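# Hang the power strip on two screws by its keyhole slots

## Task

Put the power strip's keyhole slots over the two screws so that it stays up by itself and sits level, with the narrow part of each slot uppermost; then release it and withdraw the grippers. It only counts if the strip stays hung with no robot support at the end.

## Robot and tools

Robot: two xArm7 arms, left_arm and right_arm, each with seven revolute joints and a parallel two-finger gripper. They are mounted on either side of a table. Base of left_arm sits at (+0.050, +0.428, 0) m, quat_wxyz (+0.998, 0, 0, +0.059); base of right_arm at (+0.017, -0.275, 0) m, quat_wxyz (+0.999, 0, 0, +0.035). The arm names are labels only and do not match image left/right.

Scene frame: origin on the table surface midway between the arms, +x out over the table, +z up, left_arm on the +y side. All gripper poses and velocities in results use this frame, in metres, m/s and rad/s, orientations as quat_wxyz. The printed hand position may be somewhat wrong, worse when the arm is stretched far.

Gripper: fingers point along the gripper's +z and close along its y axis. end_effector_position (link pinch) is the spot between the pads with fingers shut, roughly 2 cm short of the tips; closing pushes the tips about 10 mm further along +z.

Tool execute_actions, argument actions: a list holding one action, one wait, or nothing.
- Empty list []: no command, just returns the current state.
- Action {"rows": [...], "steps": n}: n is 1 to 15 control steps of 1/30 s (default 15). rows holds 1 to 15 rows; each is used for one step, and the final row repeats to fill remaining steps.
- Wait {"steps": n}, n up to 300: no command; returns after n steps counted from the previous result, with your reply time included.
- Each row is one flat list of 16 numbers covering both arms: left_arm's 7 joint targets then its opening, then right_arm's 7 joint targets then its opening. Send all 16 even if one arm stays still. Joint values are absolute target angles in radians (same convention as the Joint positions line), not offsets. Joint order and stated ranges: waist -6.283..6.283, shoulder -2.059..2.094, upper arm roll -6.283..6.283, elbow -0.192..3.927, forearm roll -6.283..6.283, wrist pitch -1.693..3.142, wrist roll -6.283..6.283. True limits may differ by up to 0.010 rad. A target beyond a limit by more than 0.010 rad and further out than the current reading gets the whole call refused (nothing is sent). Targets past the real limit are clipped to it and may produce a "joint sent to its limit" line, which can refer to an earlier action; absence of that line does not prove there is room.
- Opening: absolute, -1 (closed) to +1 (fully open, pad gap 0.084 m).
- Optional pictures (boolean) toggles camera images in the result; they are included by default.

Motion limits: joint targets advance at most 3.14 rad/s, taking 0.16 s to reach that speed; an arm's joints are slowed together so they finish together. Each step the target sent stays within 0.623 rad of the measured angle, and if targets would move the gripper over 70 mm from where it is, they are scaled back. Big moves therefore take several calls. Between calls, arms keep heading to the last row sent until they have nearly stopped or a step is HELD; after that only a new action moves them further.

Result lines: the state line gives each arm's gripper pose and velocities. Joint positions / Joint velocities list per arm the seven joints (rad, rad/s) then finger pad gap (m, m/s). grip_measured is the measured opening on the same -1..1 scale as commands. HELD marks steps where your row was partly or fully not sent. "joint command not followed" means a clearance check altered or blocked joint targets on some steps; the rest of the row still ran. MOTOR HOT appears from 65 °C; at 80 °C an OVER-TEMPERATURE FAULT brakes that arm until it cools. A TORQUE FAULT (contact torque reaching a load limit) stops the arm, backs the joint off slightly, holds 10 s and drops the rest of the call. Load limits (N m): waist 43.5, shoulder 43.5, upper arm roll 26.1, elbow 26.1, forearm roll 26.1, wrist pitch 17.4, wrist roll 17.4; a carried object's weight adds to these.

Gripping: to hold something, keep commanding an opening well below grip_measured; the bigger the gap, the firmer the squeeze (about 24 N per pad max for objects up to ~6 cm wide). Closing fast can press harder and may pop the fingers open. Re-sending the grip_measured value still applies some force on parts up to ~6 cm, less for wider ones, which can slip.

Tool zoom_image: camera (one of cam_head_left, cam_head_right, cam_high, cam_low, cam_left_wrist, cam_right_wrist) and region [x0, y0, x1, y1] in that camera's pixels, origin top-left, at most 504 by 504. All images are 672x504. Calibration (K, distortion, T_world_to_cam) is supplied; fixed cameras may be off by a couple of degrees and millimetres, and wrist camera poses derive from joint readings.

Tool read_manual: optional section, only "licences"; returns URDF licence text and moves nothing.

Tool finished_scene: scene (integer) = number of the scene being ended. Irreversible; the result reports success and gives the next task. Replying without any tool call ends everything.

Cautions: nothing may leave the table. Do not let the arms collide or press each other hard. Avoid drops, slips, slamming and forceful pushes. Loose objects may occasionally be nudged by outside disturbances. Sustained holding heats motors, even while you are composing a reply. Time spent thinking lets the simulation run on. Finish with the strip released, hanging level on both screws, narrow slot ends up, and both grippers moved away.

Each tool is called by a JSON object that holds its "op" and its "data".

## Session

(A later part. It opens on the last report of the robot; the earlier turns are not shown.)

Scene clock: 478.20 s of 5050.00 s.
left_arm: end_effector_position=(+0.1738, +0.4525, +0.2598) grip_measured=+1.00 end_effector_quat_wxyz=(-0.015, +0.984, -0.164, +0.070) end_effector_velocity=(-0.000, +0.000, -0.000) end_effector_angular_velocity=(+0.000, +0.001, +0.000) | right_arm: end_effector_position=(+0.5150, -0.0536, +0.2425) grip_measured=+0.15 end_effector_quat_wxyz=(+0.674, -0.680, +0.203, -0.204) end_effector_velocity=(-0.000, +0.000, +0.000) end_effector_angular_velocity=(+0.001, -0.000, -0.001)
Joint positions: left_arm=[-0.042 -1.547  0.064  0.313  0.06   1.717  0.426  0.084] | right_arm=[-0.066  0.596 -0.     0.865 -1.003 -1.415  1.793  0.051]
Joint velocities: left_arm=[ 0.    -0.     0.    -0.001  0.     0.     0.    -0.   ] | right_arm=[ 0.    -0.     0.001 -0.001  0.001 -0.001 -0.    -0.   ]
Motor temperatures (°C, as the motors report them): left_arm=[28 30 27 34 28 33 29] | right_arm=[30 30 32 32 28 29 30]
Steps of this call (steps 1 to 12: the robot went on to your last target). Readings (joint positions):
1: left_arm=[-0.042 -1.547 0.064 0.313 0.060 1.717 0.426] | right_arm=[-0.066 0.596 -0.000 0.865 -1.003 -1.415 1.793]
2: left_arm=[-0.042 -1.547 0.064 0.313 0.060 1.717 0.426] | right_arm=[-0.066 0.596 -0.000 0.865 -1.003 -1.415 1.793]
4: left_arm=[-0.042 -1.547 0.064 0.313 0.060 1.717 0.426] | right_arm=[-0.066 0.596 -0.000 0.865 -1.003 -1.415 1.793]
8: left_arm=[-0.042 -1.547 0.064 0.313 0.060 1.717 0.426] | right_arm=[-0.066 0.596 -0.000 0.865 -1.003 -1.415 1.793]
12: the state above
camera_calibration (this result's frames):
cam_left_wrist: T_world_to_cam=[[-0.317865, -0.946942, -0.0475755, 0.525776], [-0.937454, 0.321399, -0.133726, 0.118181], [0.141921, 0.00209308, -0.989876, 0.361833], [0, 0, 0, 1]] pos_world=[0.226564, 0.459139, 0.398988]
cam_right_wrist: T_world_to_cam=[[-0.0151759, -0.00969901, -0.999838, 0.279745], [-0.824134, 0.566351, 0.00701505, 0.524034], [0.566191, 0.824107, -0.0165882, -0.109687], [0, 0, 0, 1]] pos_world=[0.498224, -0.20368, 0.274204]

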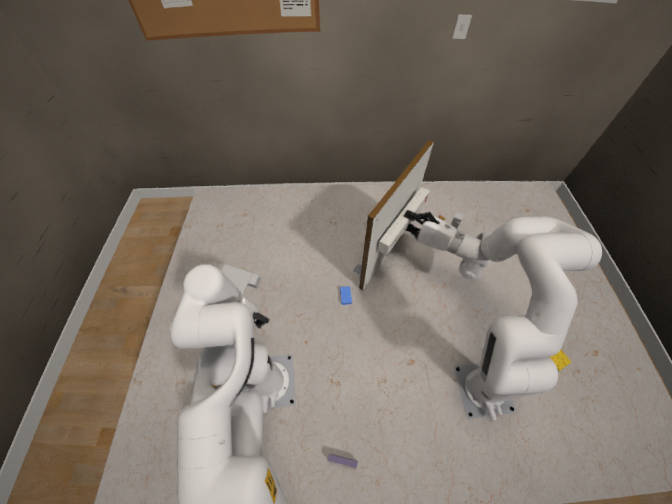

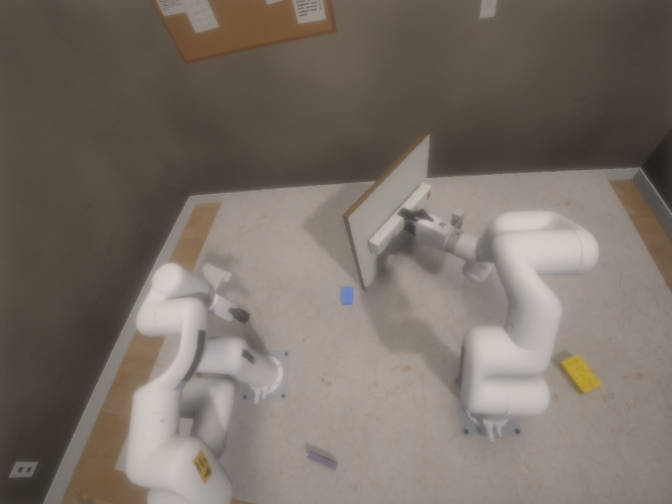

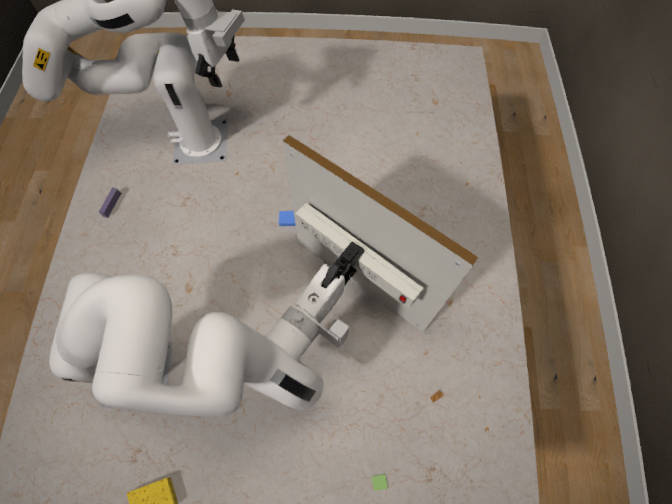

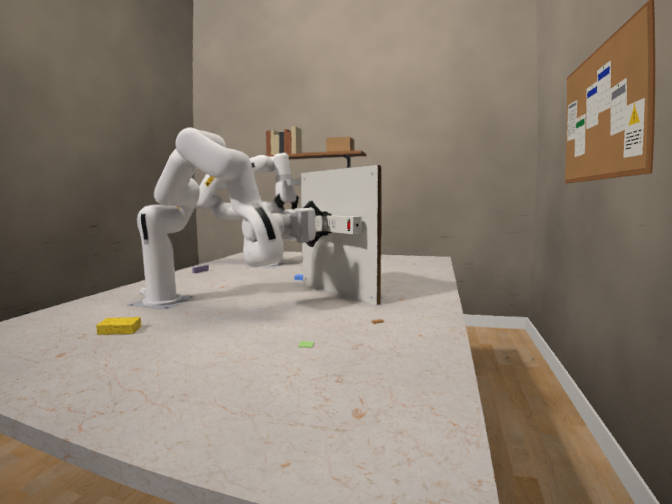

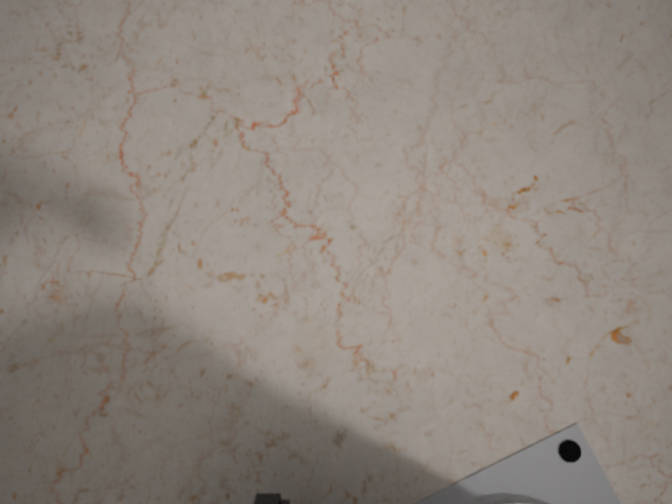

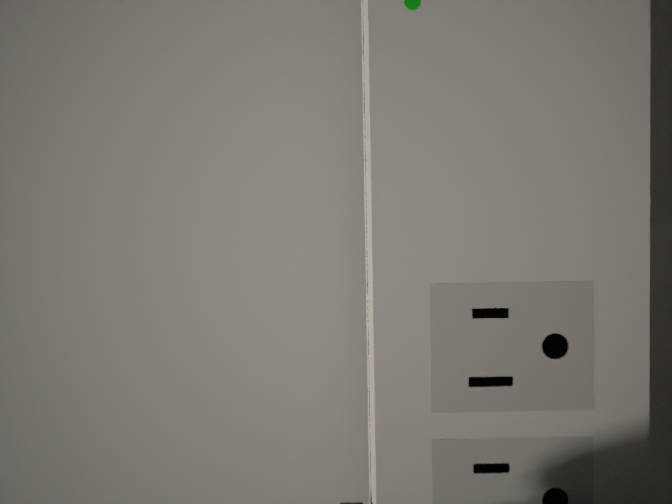

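{"op": "execute_actions", "data": {"actions": [{"rows":[[-0.042,-1.547,0.064,0.313,0.06,1.717,0.426,1,-0.0545,0.605,0,0.8815,-0.991,-1.407,1.798,-1]],"steps":15}], "pictures": false}}

{"op": "execute_actions", "data": {"actions": [{"steps":10}]}}

Scene clock: 482.90 s of 5050.00 s.
left_arm: end_effector_position=(+0.1738, +0.4525, +0.2598) grip_measured=+1.00 end_effector_quat_wxyz=(-0.015, +0.984, -0.164, +0.070) end_effector_velocity=(+0.000, -0.000, +0.000) end_effector_angular_velocity=(+0.000, -0.001, +0.000) | right_arm: end_effector_position=(+0.5189, -0.0490, +0.2417) grip_measured=+0.15 end_effector_quat_wxyz=(+0.674, -0.680, +0.203, -0.204) end_effector_velocity=(+0.000, +0.000, -0.001) end_effector_angular_velocity=(+0.000, +0.002, -0.002)
Joint positions: left_arm=[-0.042 -1.547  0.064  0.313  0.06   1.717  0.426  0.084] | right_arm=[-0.054  0.605  0.     0.881 -0.991 -1.408  1.798  0.051]
Joint velocities: left_arm=[ 0. -0. -0.  0. -0. -0. -0.  0.] | right_arm=[ 0.001  0.001  0.    -0.     0.003  0.001  0.    -0.   ]
Motor temperatures (°C, as the motors report them): left_arm=[28 30 27 34 28 33 29] | right_arm=[30 30 32 32 28 29 30]
Steps of this call (steps 1 to 15: the robot went on to your last target; steps 16 to 90: nothing new was sent; then 1.20 s passed at rest; steps 91 to 105: all 15 steps of this action). Readings (joint positions):
91: left_arm=[-0.042 -1.547 0.064 0.313 0.060 1.717 0.426] | right_arm=[-0.066 0.596 -0.000 0.866 -1.003 -1.415 1.793]
92: left_arm=[-0.042 -1.547 0.064 0.313 0.060 1.717 0.426] | right_arm=[-0.064 0.597 -0.001 0.868 -1.001 -1.414 1.794]
94: left_arm=[-0.042 -1.547 0.064 0.313 0.060 1.717 0.426] | right_arm=[-0.059 0.602 0.000 0.876 -0.996 -1.410 1.796]
98: left_arm=[-0.042 -1.547 0.064 0.313 0.060 1.717 0.426] | right_arm=[-0.055 0.604 0.001 0.880 -0.992 -1.408 1.798]
105: the state above

Scene clock: 483.23 s of 5050.00 s.
left_arm: end_effector_position=(+0.1738, +0.4525, +0.2598) grip_measured=+1.00 end_effector_quat_wxyz=(-0.015, +0.984, -0.164, +0.070) end_effector_velocity=(-0.000, +0.000, +0.000) end_effector_angular_velocity=(+0.001, -0.001, -0.000) | right_arm: end_effector_position=(+0.5190, -0.0490, +0.2417) grip_measured=+0.15 end_effector_quat_wxyz=(+0.674, -0.680, +0.203, -0.204) end_effector_velocity=(+0.000, +0.000, -0.001) end_effector_angular_velocity=(-0.002, +0.002, -0.001)
Joint positions: left_arm=[-0.042 -1.547  0.064  0.313  0.06   1.717  0.426  0.084] | right_arm=[-0.054  0.605  0.     0.881 -0.991 -1.407  1.798  0.051]
Joint velocities: left_arm=[ 0.001 -0.001 -0.001  0.    -0.    -0.     0.001  0.   ] | right_arm=[ 0.001  0.    -0.     0.     0.001  0.002  0.    -0.   ]
Motor temperatures (°C, as the motors report them): left_arm=[28 30 27 34 28 33 29] | right_arm=[30 30 32 32 28 29 30]
Steps of this call (steps 1 to 10: the robot went on to your last target). Readings (joint positions):
1: left_arm=[-0.042 -1.547 0.064 0.313 0.060 1.717 0.426] | right_arm=[-0.054 0.605 0.000 0.881 -0.991 -1.408 1.798]
2: left_arm=[-0.042 -1.547 0.064 0.313 0.060 1.717 0.426] | right_arm=[-0.054 0.605 0.000 0.881 -0.991 -1.408 1.798]
4: left_arm=[-0.042 -1.547 0.064 0.313 0.060 1.717 0.426] | right_arm=[-0.054 0.605 0.000 0.881 -0.991 -1.408 1.798]
8: left_arm=[-0.042 -1.547 0.064 0.313 0.060 1.717 0.426] | right_arm=[-0.054 0.605 0.000 0.881 -0.991 -1.407 1.798]
10: the state above
camera_calibration (this result's frames):
cam_left_wrist: T_world_to_cam=[[-0.317865, -0.946942, -0.0475755, 0.525776], [-0.937454, 0.321399, -0.133726, 0.118181], [0.141921, 0.0020931, -0.989876, 0.361833], [0, 0, 0, 1]] pos_world=[0.226563, 0.459139, 0.398988]
cam_right_wrist: T_world_to_cam=[[-0.0163126, -0.00961515, -0.999821, 0.279583], [-0.823467, 0.567309, 0.00797955, 0.524244], [0.56713, 0.823449, -0.017172, -0.116173], [0, 0, 0, 1]] pos_world=[0.502143, -0.199057, 0.273355]

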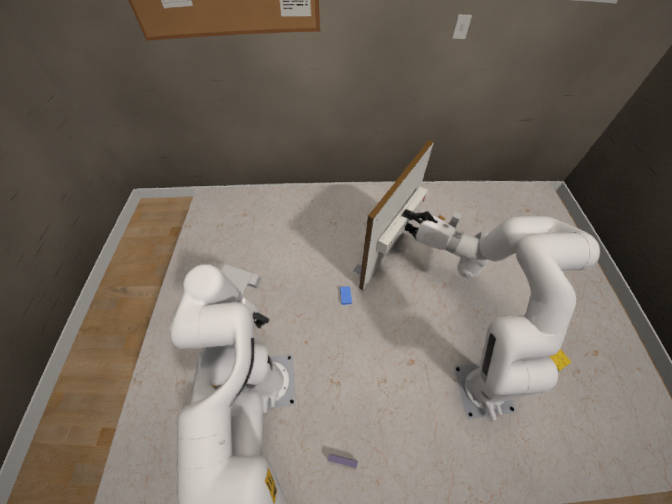

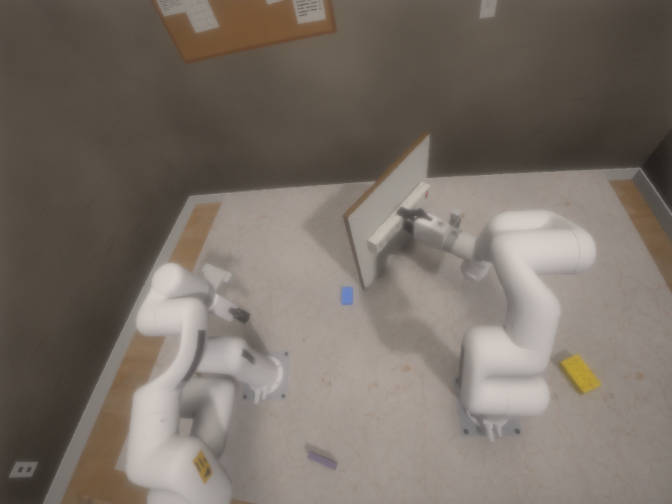

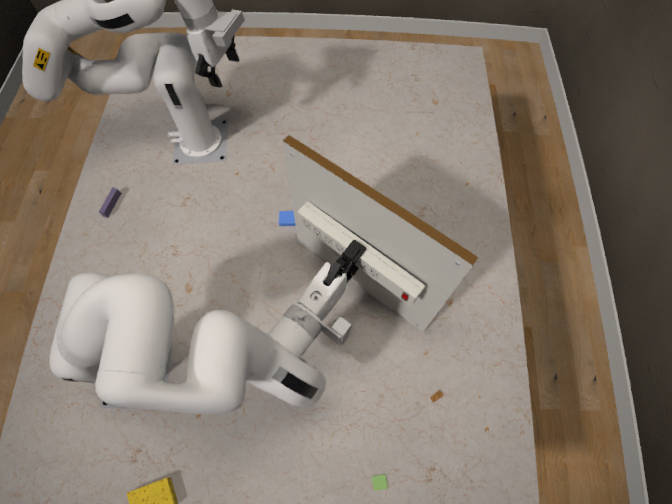

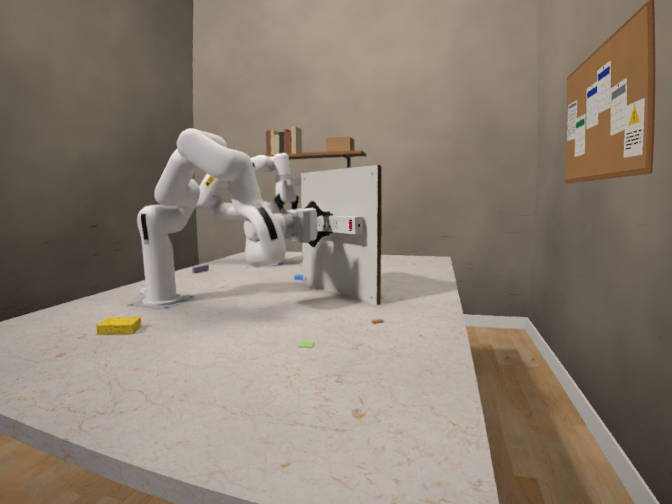

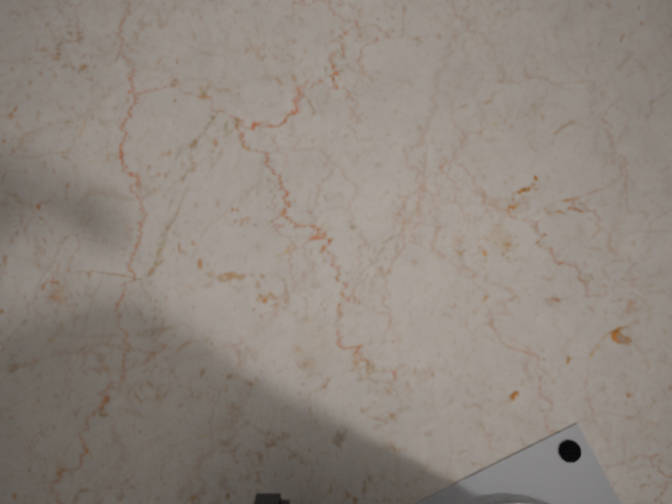

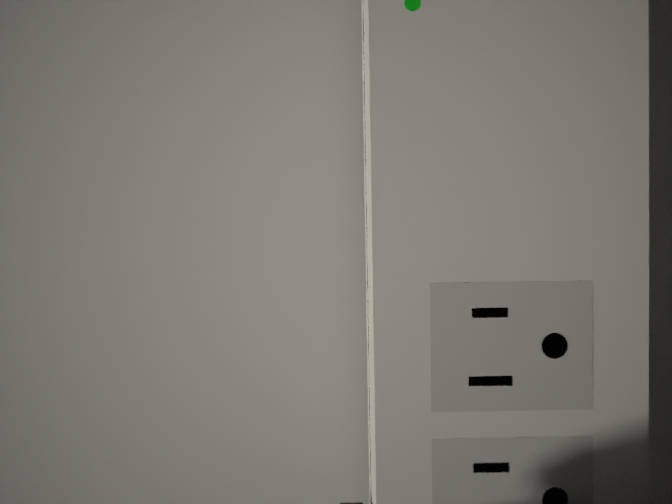

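No slip. Continue forward 8 mm, up 1 mm.

{"op": "execute_actions", "data": {"actions": [{"rows":[[-0.042,-1.547,0.064,0.313,0.06,1.717,0.426,1,-0.038,0.6105,0,0.9,-0.975,-1.396,1.8045,-1]],"steps":15}], "pictures": false}}

{"op": "execute_actions", "data": {"actions": [{"steps":10}]}}

Scene clock: 488.93 s of 5050.00 s.
left_arm: end_effector_position=(+0.1738, +0.4525, +0.2598) grip_measured=+1.00 end_effector_quat_wxyz=(-0.015, +0.984, -0.164, +0.070) end_effector_velocity=(+0.000, -0.000, -0.000) end_effector_angular_velocity=(-0.000, -0.000, -0.001) | right_arm: end_effector_position=(+0.5244, -0.0446, +0.2412) grip_measured=+0.15 end_effector_quat_wxyz=(+0.672, -0.681, +0.206, -0.206) end_effector_velocity=(+0.002, +0.002, +0.001) end_effector_angular_velocity=(-0.001, -0.001, -0.001)
Joint positions: left_arm=[-0.042 -1.547  0.064  0.313  0.06   1.717  0.426  0.084] | right_arm=[-0.04   0.611 -0.002  0.898 -0.975 -1.396  1.805  0.051]
Joint velocities: left_arm=[-0.001 -0.001  0.001 -0.001  0.    -0.     0.     0.   ] | right_arm=[0.002 0.001 0.002 0.005 0.005 0.005 0.001 0.   ]
Motor temperatures (°C, as the motors report them): left_arm=[28 30 27 34 28 33 29] | right_arm=[30 30 32 32 28 29 30]
Steps of this call (steps 1 to 15: the robot went on to your last target; steps 16 to 90: nothing new was sent; then 2.20 s passed at rest; steps 91 to 105: all 15 steps of this action). Readings (joint positions):
91: left_arm=[-0.042 -1.547 0.064 0.313 0.060 1.717 0.426] | right_arm=[-0.054 0.605 0.000 0.882 -0.991 -1.407 1.798]
92: left_arm=[-0.042 -1.547 0.064 0.313 0.060 1.717 0.426] | right_arm=[-0.052 0.606 -0.001 0.884 -0.989 -1.406 1.799]
94: left_arm=[-0.042 -1.547 0.064 0.313 0.060 1.717 0.426] | right_arm=[-0.044 0.609 -0.001 0.893 -0.981 -1.400 1.802]
98: left_arm=[-0.042 -1.547 0.064 0.313 0.060 1.717 0.426] | right_arm=[-0.041 0.611 -0.003 0.897 -0.976 -1.397 1.804]
105: the state above

Scene clock: 489.27 s of 5050.00 s.
left_arm: end_effector_position=(+0.1738, +0.4525, +0.2598) grip_measured=+1.00 end_effector_quat_wxyz=(-0.015, +0.984, -0.164, +0.070) end_effector_velocity=(-0.000, -0.000, -0.000) end_effector_angular_velocity=(-0.001, +0.001, +0.000) | right_arm: end_effector_position=(+0.5245, -0.0441, +0.2414) grip_measured=+0.16 end_effector_quat_wxyz=(+0.672, -0.681, +0.205, -0.206) end_effector_velocity=(+0.000, +0.001, +0.001) end_effector_angular_velocity=(-0.000, -0.002, +0.002)
Joint positions: left_arm=[-0.042 -1.547  0.064  0.313  0.06   1.717  0.426  0.084] | right_arm=[-0.039  0.611 -0.002  0.899 -0.975 -1.395  1.805  0.051]
Joint velocities: left_arm=[-0.  0.  0. -0.  0.  0. -0. -0.] | right_arm=[ 0.001 -0.     0.002  0.002 -0.     0.001 -0.     0.001]
Motor temperatures (°C, as the motors report them): left_arm=[28 30 27 34 28 33 29] | right_arm=[30 30 32 32 28 29 30]
Steps of this call (steps 1 to 10: the robot went on to your last target). Readings (joint positions):
1: left_arm=[-0.042 -1.547 0.064 0.313 0.060 1.717 0.426] | right_arm=[-0.039 0.611 -0.002 0.898 -0.975 -1.396 1.805]
2: left_arm=[-0.042 -1.547 0.064 0.313 0.060 1.717 0.426] | right_arm=[-0.039 0.611 -0.002 0.899 -0.975 -1.396 1.805]
4: left_arm=[-0.042 -1.547 0.064 0.313 0.060 1.717 0.426] | right_arm=[-0.039 0.611 -0.002 0.899 -0.975 -1.395 1.805]
8: left_arm=[-0.042 -1.547 0.064 0.313 0.060 1.717 0.426] | right_arm=[-0.039 0.611 -0.002 0.899 -0.975 -1.395 1.805]
10: the state above
camera_calibration (this result's frames):
cam_left_wrist: T_world_to_cam=[[-0.317865, -0.946942, -0.0475756, 0.525776], [-0.937454, 0.321399, -0.133726, 0.118181], [0.141921, 0.00209322, -0.989876, 0.361833], [0, 0, 0, 1]] pos_world=[0.226564, 0.459139, 0.398988]
cam_right_wrist: T_world_to_cam=[[-0.0173397, -0.0121734, -0.999776, 0.279824], [-0.820546, 0.571534, 0.00727217, 0.524757], [0.571317, 0.820488, -0.0198991, -0.124976], [0, 0, 0, 1]] pos_world=[0.50684, -0.193969, 0.273458]

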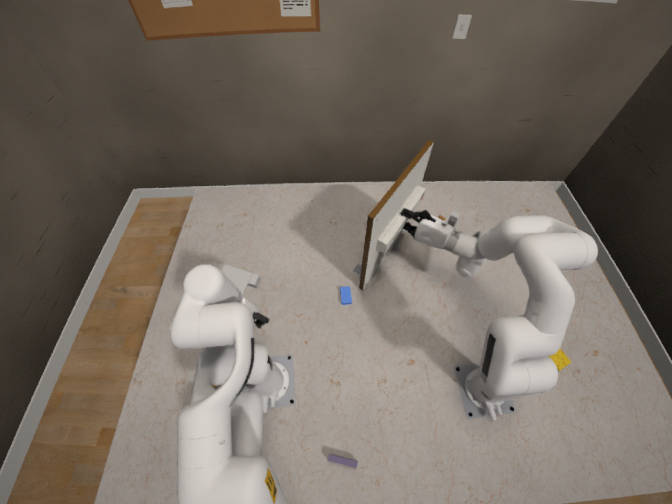

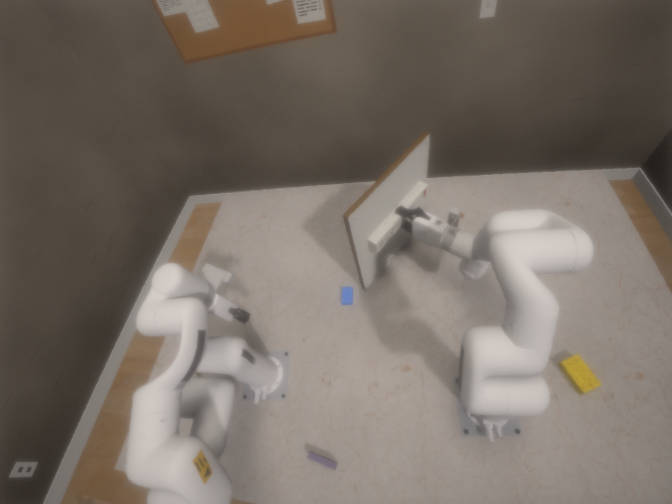

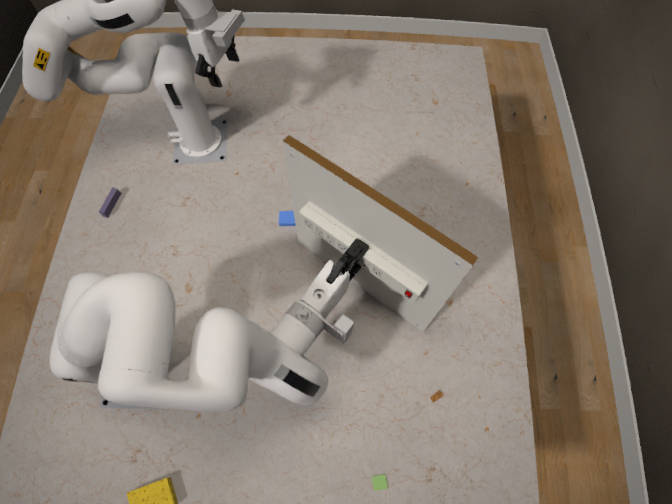

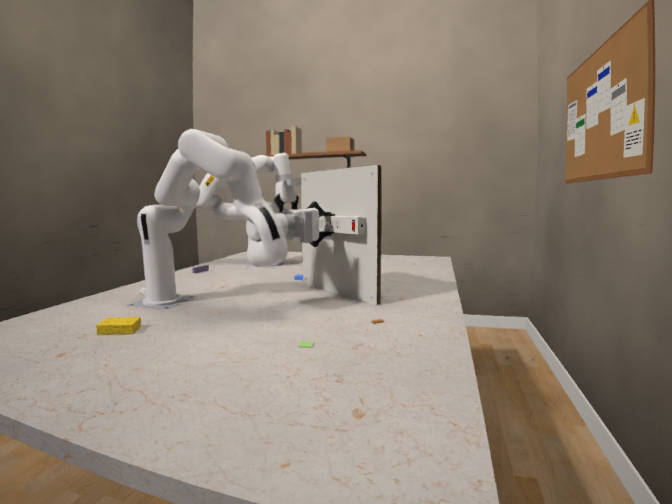

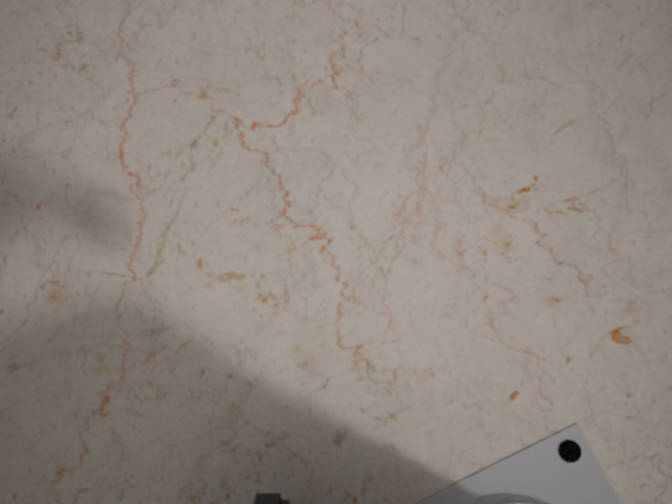

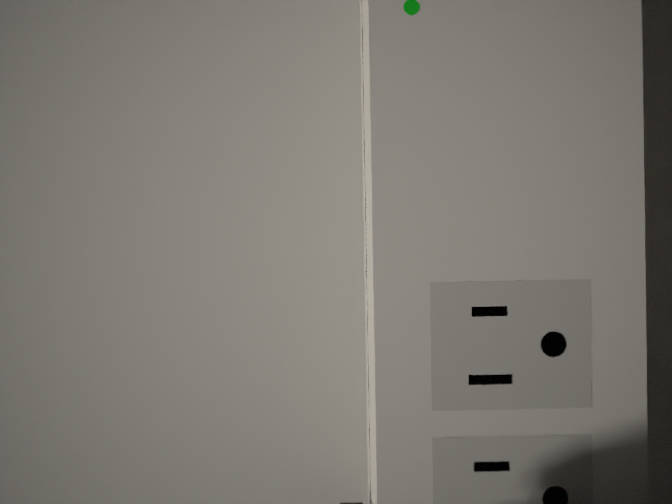

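{"op": "zoom_image", "data": {"camera": "cam_high", "region": [285,195,435,310]}}

Region (285, 195, 435, 310) of cam_high's 672x504 image, scaled by 3.360, with more detail than that image has; it fills the top 386 rows of this view, and the rest is white.

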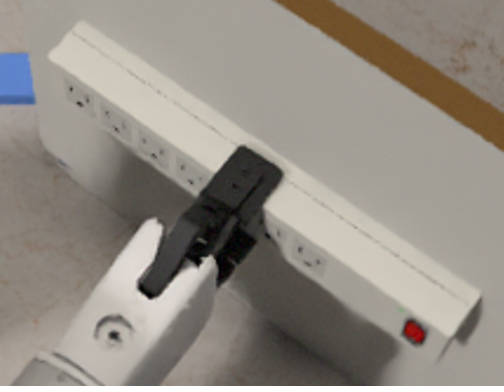

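{"op": "execute_actions", "data": {"actions": [{"rows":[[-0.042,-1.547,0.064,0.313,0.06,1.717,0.426,1,-0.034,0.612,0,0.904,-0.971,-1.394,1.805,-1],[-0.042,-1.547,0.064,0.313,0.06,1.717,0.426,1,-0.034,0.612,0,0.904,-0.971,-1.394,1.805,-1],[-0.042,-1.547,0.064,0.313,0.06,1.717,0.426,1,-0.034,0.612,0,0.904,-0.971,-1.394,1.805,-1],[-0.042,-1.547,0.064,0.313,0.06,1.717,0.426,1,-0.034,0.612,0,0.904,-0.971,-1.394,1.805,-1],[-0.042,-1.547,0.064,0.313,0.06,1.717,0.426,1,-0.034,0.618,0,0.905,-0.971,-1.396,1.801,-1],[-0.042,-1.547,0.064,0.313,0.06,1.717,0.426,1,-0.034,0.618,0,0.905,-0.971,-1.396,1.801,-1],[-0.042,-1.547,0.064,0.313,0.06,1.717,0.426,1,-0.034,0.624,0,0.906,-0.971,-1.399,1.797,-1],[-0.042,-1.547,0.064,0.313,0.06,1.717,0.426,1,-0.034,0.624,0,0.906,-0.971,-1.399,1.797,-1],[-0.042,-1.547,0.064,0.313,0.06,1.717,0.426,1,-0.034,0.630,0,0.907,-0.971,-1.401,1.793,-1],[-0.042,-1.547,0.064,0.313,0.06,1.717,0.426,1,-0.034,0.630,0,0.907,-0.971,-1.401,1.793,-1],[-0.042,-1.547,0.064,0.313,0.06,1.717,0.426,1,-0.034,0.636,0,0.908,-0.971,-1.404,1.789,-1]],"steps":15}]}}

Scene clock: 506.67 s of 5050.00 s.
left_arm: end_effector_position=(+0.1738, +0.4525, +0.2598) grip_measured=+1.00 end_effector_quat_wxyz=(-0.015, +0.984, -0.164, +0.070) end_effector_velocity=(+0.000, -0.000, -0.000) end_effector_angular_velocity=(+0.001, -0.000, -0.001) | right_arm: end_effector_position=(+0.5243, -0.0401, +0.2391) grip_measured=+0.15 end_effector_quat_wxyz=(+0.676, -0.678, +0.199, -0.206) end_effector_velocity=(-0.000, -0.000, -0.004) end_effector_angular_velocity=(+0.006, -0.011, +0.004)
Joint positions: left_arm=[-0.042 -1.547  0.064  0.313  0.06   1.717  0.426  0.084] | right_arm=[-0.033  0.63   0.003  0.911 -0.971 -1.408  1.791  0.051]
Joint velocities: left_arm=[-0.001 -0.    -0.001 -0.001 -0.    -0.001 -0.     0.   ] | right_arm=[-0.     0.021  0.001  0.009  0.    -0.018 -0.016 -0.   ]
Motor temperatures (°C, as the motors report them): left_arm=[28 30 27 34 28 33 29] | right_arm=[30 30 32 32 28 29 30]
Steps of this call (steps 1 to 15: the robot went on to your last target; steps 16 to 90: nothing new was sent; then 13.90 s passed at rest; steps 91 to 105: all 15 steps of this action). Readings (joint positions):
91: left_arm=[-0.042 -1.547 0.064 0.313 0.060 1.717 0.426] | right_arm=[-0.038 0.610 -0.000 0.900 -0.975 -1.396 1.805]
92: left_arm=[-0.042 -1.547 0.064 0.313 0.060 1.717 0.426] | right_arm=[-0.037 0.611 -0.000 0.901 -0.974 -1.396 1.805]
94: left_arm=[-0.042 -1.547 0.064 0.313 0.060 1.717 0.426] | right_arm=[-0.035 0.612 0.000 0.902 -0.973 -1.395 1.805]
98: left_arm=[-0.042 -1.547 0.064 0.313 0.060 1.717 0.426] | right_arm=[-0.034 0.616 0.001 0.906 -0.971 -1.398 1.802]
105: the state above
camera_calibration (this result's frames):
cam_left_wrist: T_world_to_cam=[[-0.317865, -0.946942, -0.0475757, 0.525776], [-0.937454, 0.321399, -0.133726, 0.118181], [0.141921, 0.0020933, -0.989876, 0.361833], [0, 0, 0, 1]] pos_world=[0.226564, 0.459139, 0.398988]
cam_right_wrist: T_world_to_cam=[[-0.0064829, -0.00604567, -0.999961, 0.272169], [-0.825371, 0.564588, 0.00193756, 0.525879], [0.564554, 0.825351, -0.00865009, -0.127164], [0, 0, 0, 1]] pos_world=[0.507601, -0.190304, 0.270039]

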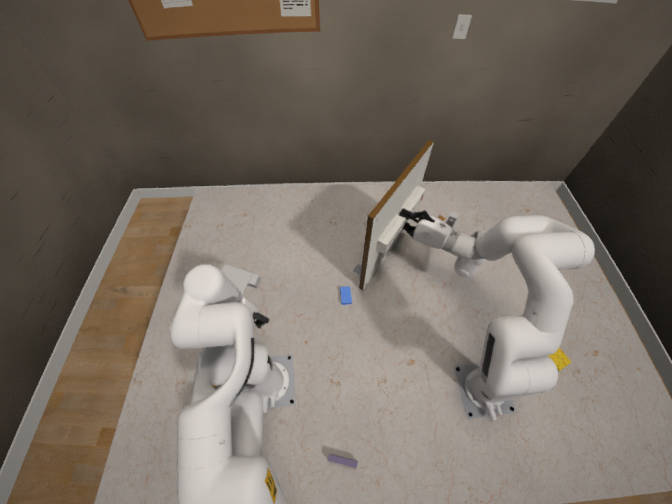

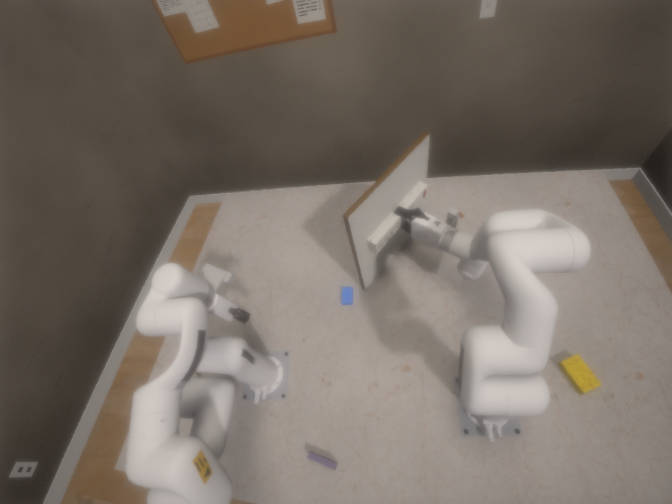

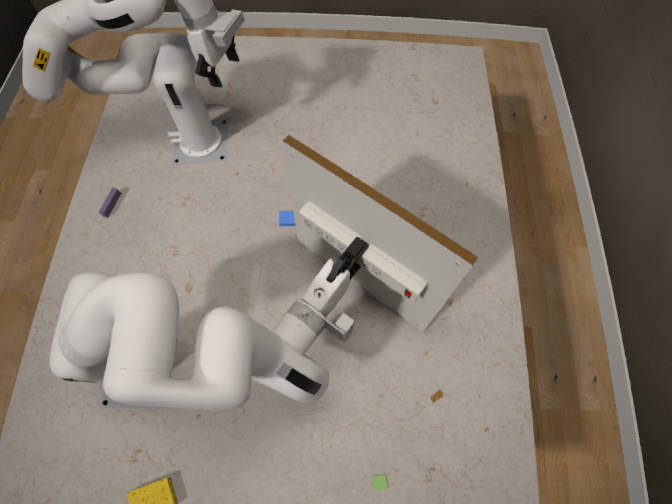

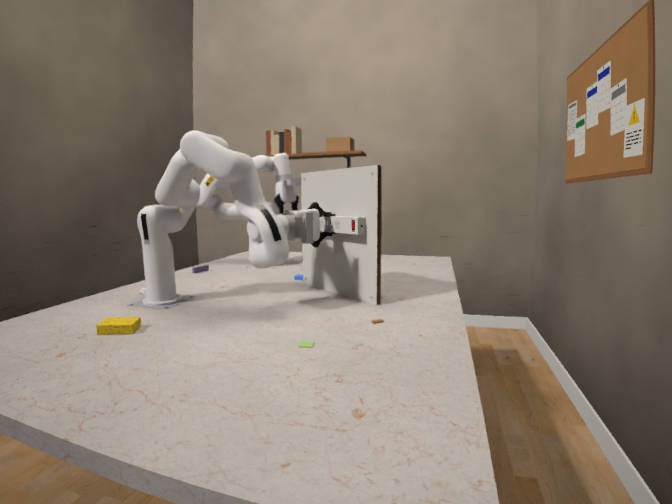

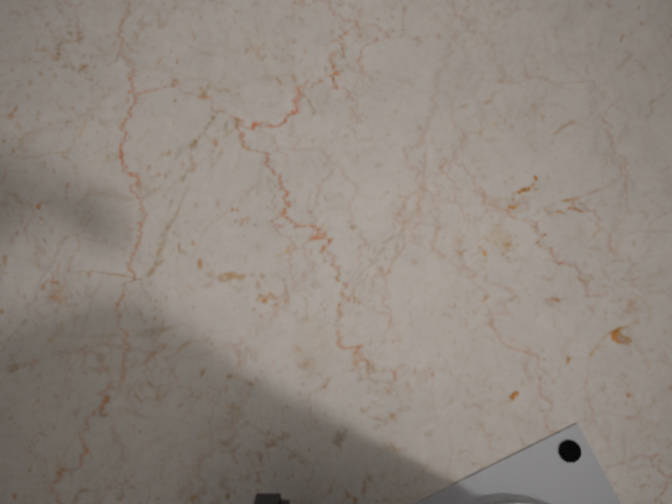

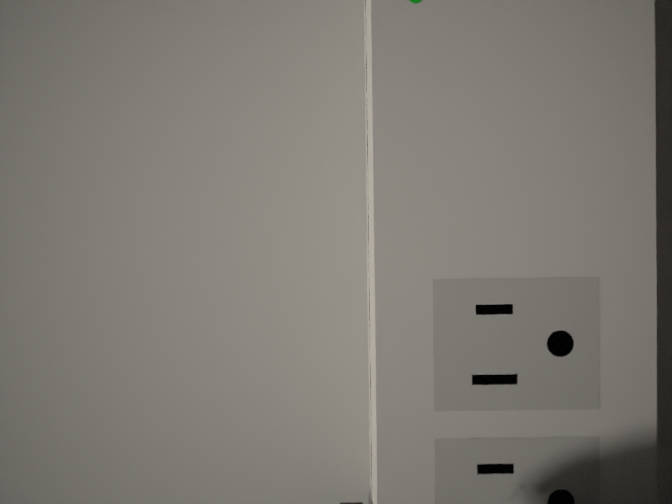

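{"op": "execute_actions", "data": {"actions": [{"rows":[[-0.042,-1.547,0.064,0.313,0.06,1.717,0.426,1,-0.038,0.642,0,0.905,-0.975,-1.408,1.784,-1]],"steps":15}]}}

Scene clock: 514.13 s of 5050.00 s.
left_arm: end_effector_position=(+0.1738, +0.4525, +0.2598) grip_measured=+1.00 end_effector_quat_wxyz=(-0.015, +0.984, -0.164, +0.070) end_effector_velocity=(-0.000, -0.000, +0.000) end_effector_angular_velocity=(-0.001, -0.001, -0.002) | right_arm: end_effector_position=(+0.5234, -0.0424, +0.2329) grip_measured=+0.15 end_effector_quat_wxyz=(+0.674, -0.681, +0.202, -0.204) end_effector_velocity=(+0.000, -0.001, -0.001) end_effector_angular_velocity=(-0.002, +0.001, -0.001)
Joint positions: left_arm=[-0.042 -1.547  0.064  0.313  0.06   1.717  0.426  0.084] | right_arm=[-0.038  0.64   0.001  0.907 -0.974 -1.41   1.784  0.051]
Joint velocities: left_arm=[-0.001 -0.001  0.     0.001 -0.     0.001  0.001  0.   ] | right_arm=[-0.001  0.001 -0.001 -0.    -0.001  0.001 -0.001 -0.   ]
Motor temperatures (°C, as the motors report them): left_arm=[28 30 27 34 28 33 29] | right_arm=[30 30 32 32 28 30 30]
Steps of this call (steps 1 to 15: the robot went on to your last target; steps 16 to 90: nothing new was sent; then 3.97 s passed at rest; steps 91 to 105: all 15 steps of this action). Readings (joint positions):
91: left_arm=[-0.042 -1.547 0.064 0.313 0.060 1.717 0.426] | right_arm=[-0.034 0.636 0.000 0.908 -0.971 -1.404 1.789]
92: left_arm=[-0.042 -1.547 0.064 0.313 0.060 1.717 0.426] | right_arm=[-0.035 0.637 0.001 0.908 -0.972 -1.405 1.788]
94: left_arm=[-0.042 -1.547 0.064 0.313 0.060 1.717 0.426] | right_arm=[-0.036 0.639 0.001 0.908 -0.973 -1.408 1.786]
98: left_arm=[-0.042 -1.547 0.064 0.313 0.060 1.717 0.426] | right_arm=[-0.037 0.640 0.001 0.908 -0.974 -1.410 1.784]
105: the state above
camera_calibration (this result's frames):
cam_left_wrist: T_world_to_cam=[[-0.317865, -0.946942, -0.0475755, 0.525776], [-0.937454, 0.321399, -0.133726, 0.118181], [0.141921, 0.00209307, -0.989876, 0.361833], [0, 0, 0, 1]] pos_world=[0.226564, 0.459139, 0.398988]
cam_right_wrist: T_world_to_cam=[[-0.0133508, -0.010458, -0.999856, 0.269386], [-0.824605, 0.565687, 0.00509393, 0.525387], [0.565552, 0.824554, -0.0161761, -0.123565], [0, 0, 0, 1]] pos_world=[0.506715, -0.192501, 0.264672]

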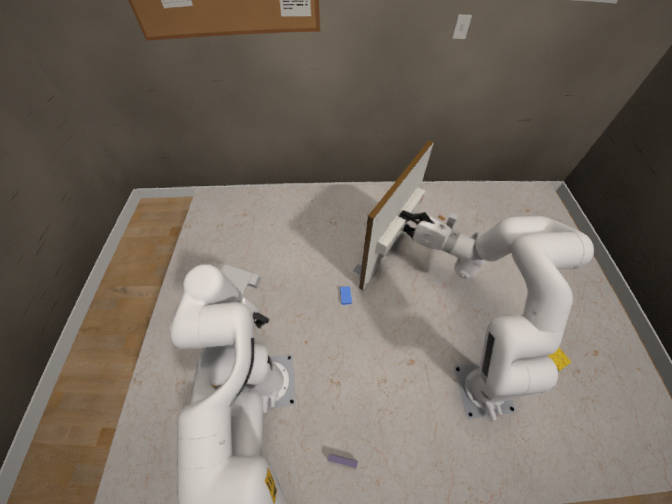

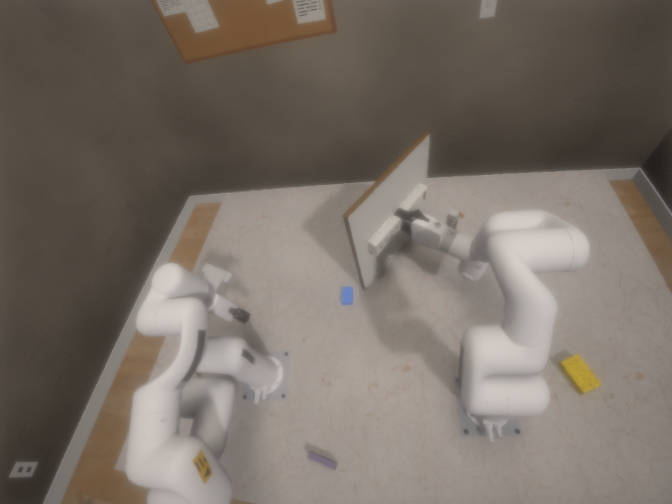

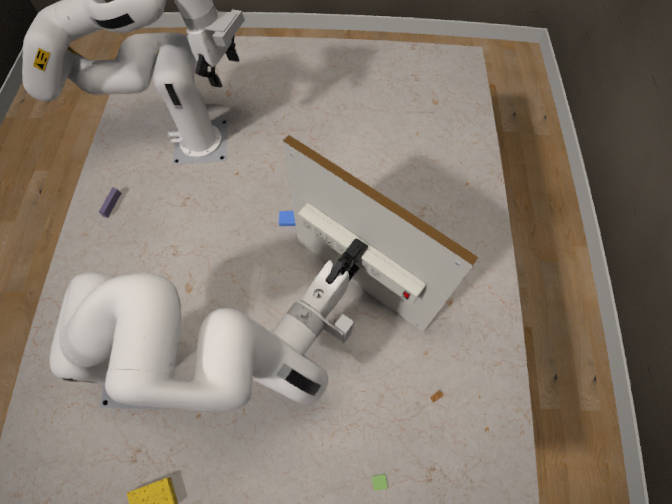

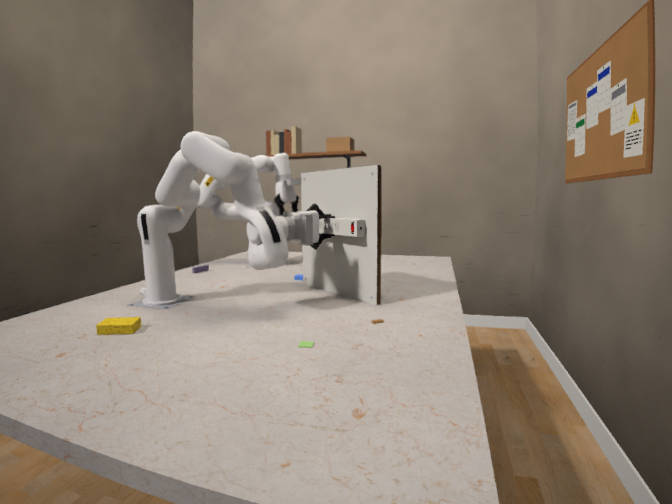

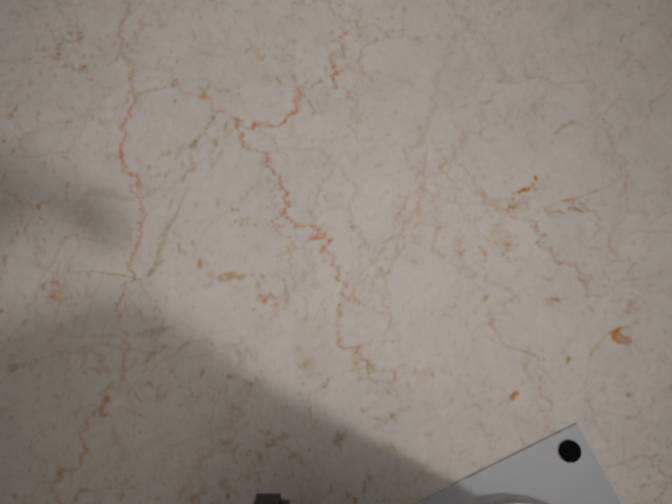

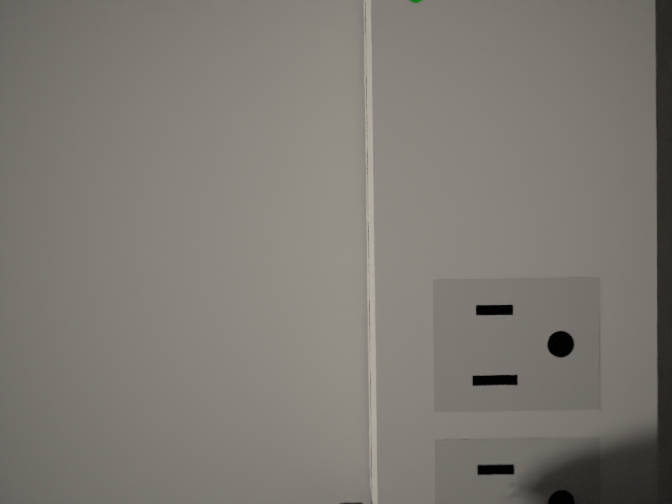

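Descending well, level. Another 7 mm.

{"op": "execute_actions", "data": {"actions": [{"rows":[[-0.042,-1.547,0.064,0.313,0.06,1.717,0.426,1,-0.038,0.652,0,0.9065,-0.975,-1.412,1.777,-1],[-0.042,-1.547,0.064,0.313,0.06,1.717,0.426,1,-0.038,0.652,0,0.9065,-0.975,-1.412,1.777,-1],[-0.042,-1.547,0.064,0.313,0.06,1.717,0.426,1,-0.038,0.652,0,0.9065,-0.975,-1.412,1.777,-1],[-0.042,-1.547,0.064,0.313,0.06,1.717,0.426,1,-0.038,0.652,0,0.9065,-0.975,-1.412,1.777,-1],[-0.042,-1.547,0.064,0.313,0.06,1.717,0.426,1,-0.038,0.663,0,0.908,-0.975,-1.416,1.770,-1]],"steps":15}]}}

Scene clock: 520.07 s of 5050.00 s.
left_arm: end_effector_position=(+0.1738, +0.4525, +0.2598) grip_measured=+1.00 end_effector_quat_wxyz=(-0.015, +0.984, -0.164, +0.070) end_effector_velocity=(-0.000, +0.000, -0.001) end_effector_angular_velocity=(-0.001, +0.001, +0.001) | right_arm: end_effector_position=(+0.5228, -0.0432, +0.2250) grip_measured=+0.15 end_effector_quat_wxyz=(+0.673, -0.681, +0.202, -0.203) end_effector_velocity=(-0.000, +0.000, -0.001) end_effector_angular_velocity=(+0.000, -0.000, +0.001)
Joint positions: left_arm=[-0.042 -1.547  0.064  0.313  0.06   1.717  0.426  0.084] | right_arm=[-0.038  0.661  0.001  0.91  -0.974 -1.418  1.771  0.051]
Joint velocities: left_arm=[ 0.     0.     0.001 -0.002  0.    -0.001 -0.001  0.   ] | right_arm=[-0.     0.003  0.001 -0.     0.    -0.002 -0.003 -0.   ]
Motor temperatures (°C, as the motors report them): left_arm=[28 30 27 34 28 33 29] | right_arm=[30 30 33 32 28 29 30]
Steps of this call (steps 1 to 15: the robot went on to your last target; steps 16 to 90: nothing new was sent; then 2.43 s passed at rest; steps 91 to 105: all 15 steps of this action). Readings (joint positions):
91: left_arm=[-0.042 -1.547 0.064 0.313 0.060 1.717 0.426] | right_arm=[-0.038 0.642 0.000 0.905 -0.975 -1.408 1.784]
92: left_arm=[-0.042 -1.547 0.064 0.313 0.060 1.717 0.426] | right_arm=[-0.038 0.644 0.000 0.906 -0.975 -1.409 1.783]
94: left_arm=[-0.042 -1.547 0.064 0.313 0.060 1.717 0.426] | right_arm=[-0.038 0.647 0.001 0.907 -0.975 -1.412 1.780]
98: left_arm=[-0.042 -1.547 0.064 0.313 0.060 1.717 0.426] | right_arm=[-0.038 0.657 0.001 0.909 -0.975 -1.415 1.773]
105: the state above
camera_calibration (this result's frames):
cam_left_wrist: T_world_to_cam=[[-0.317865, -0.946942, -0.0475756, 0.525776], [-0.937454, 0.321399, -0.133726, 0.118181], [0.141921, 0.00209319, -0.989876, 0.361833], [0, 0, 0, 1]] pos_world=[0.226564, 0.459139, 0.398988]
cam_right_wrist: T_world_to_cam=[[-0.0157587, -0.0119839, -0.999804, 0.262652], [-0.82502, 0.565069, 0.00623076, 0.525295], [0.564883, 0.824957, -0.0187917, -0.121788], [0, 0, 0, 1]] pos_world=[0.506314, -0.19321, 0.257039]

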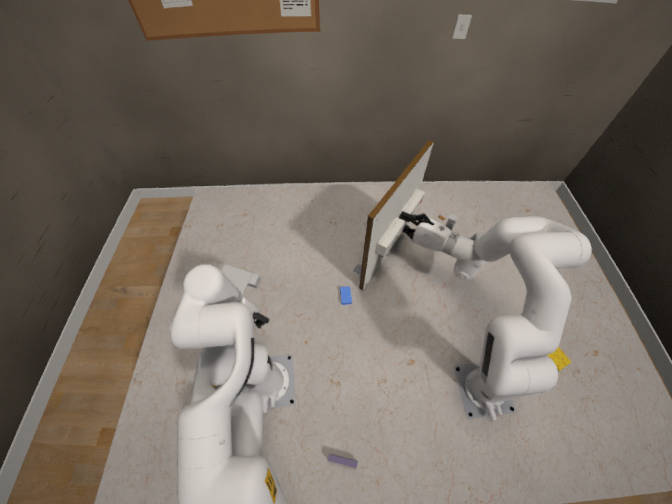

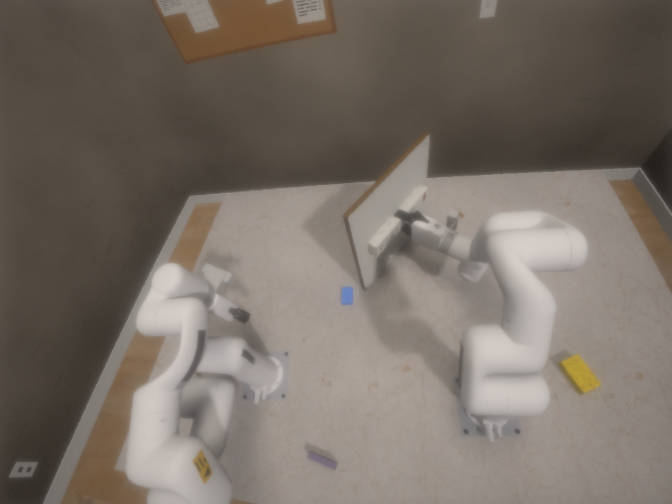

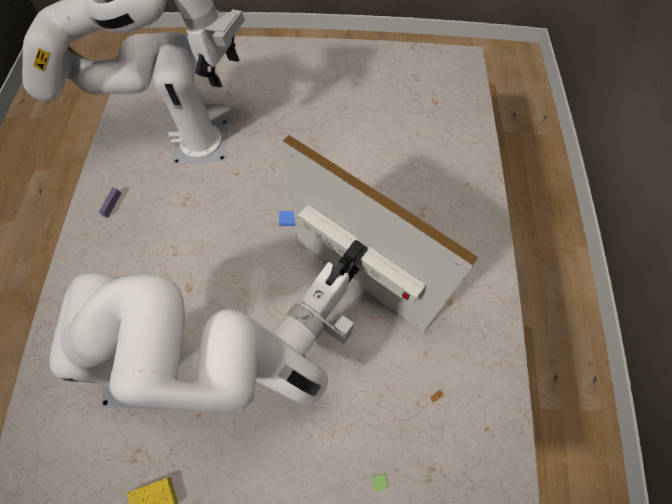

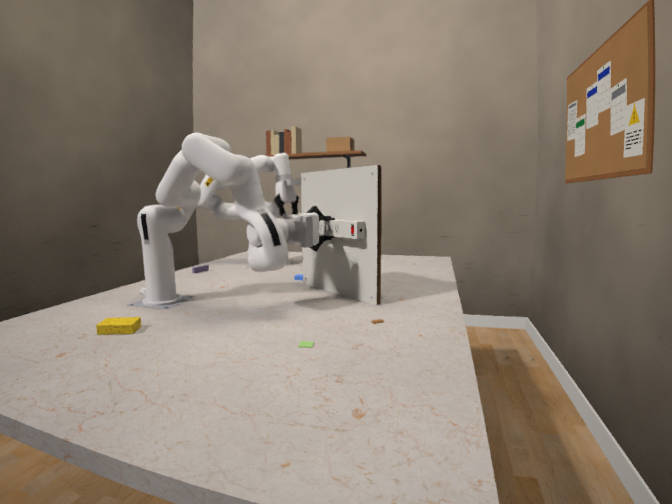

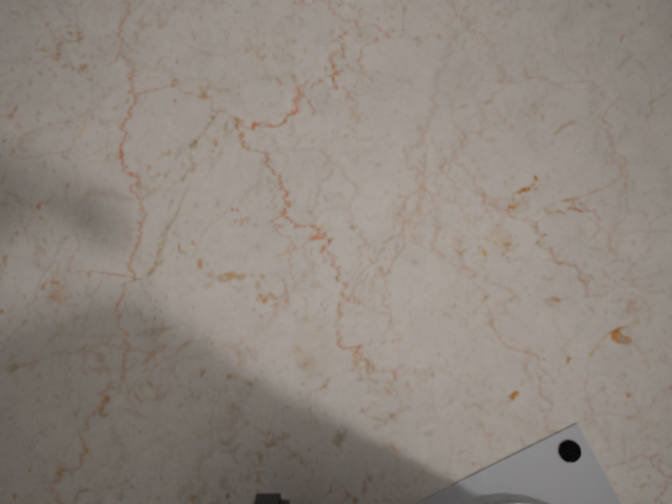

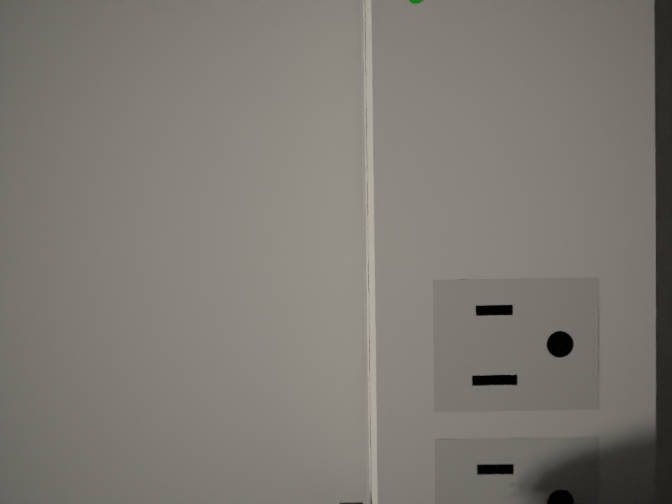

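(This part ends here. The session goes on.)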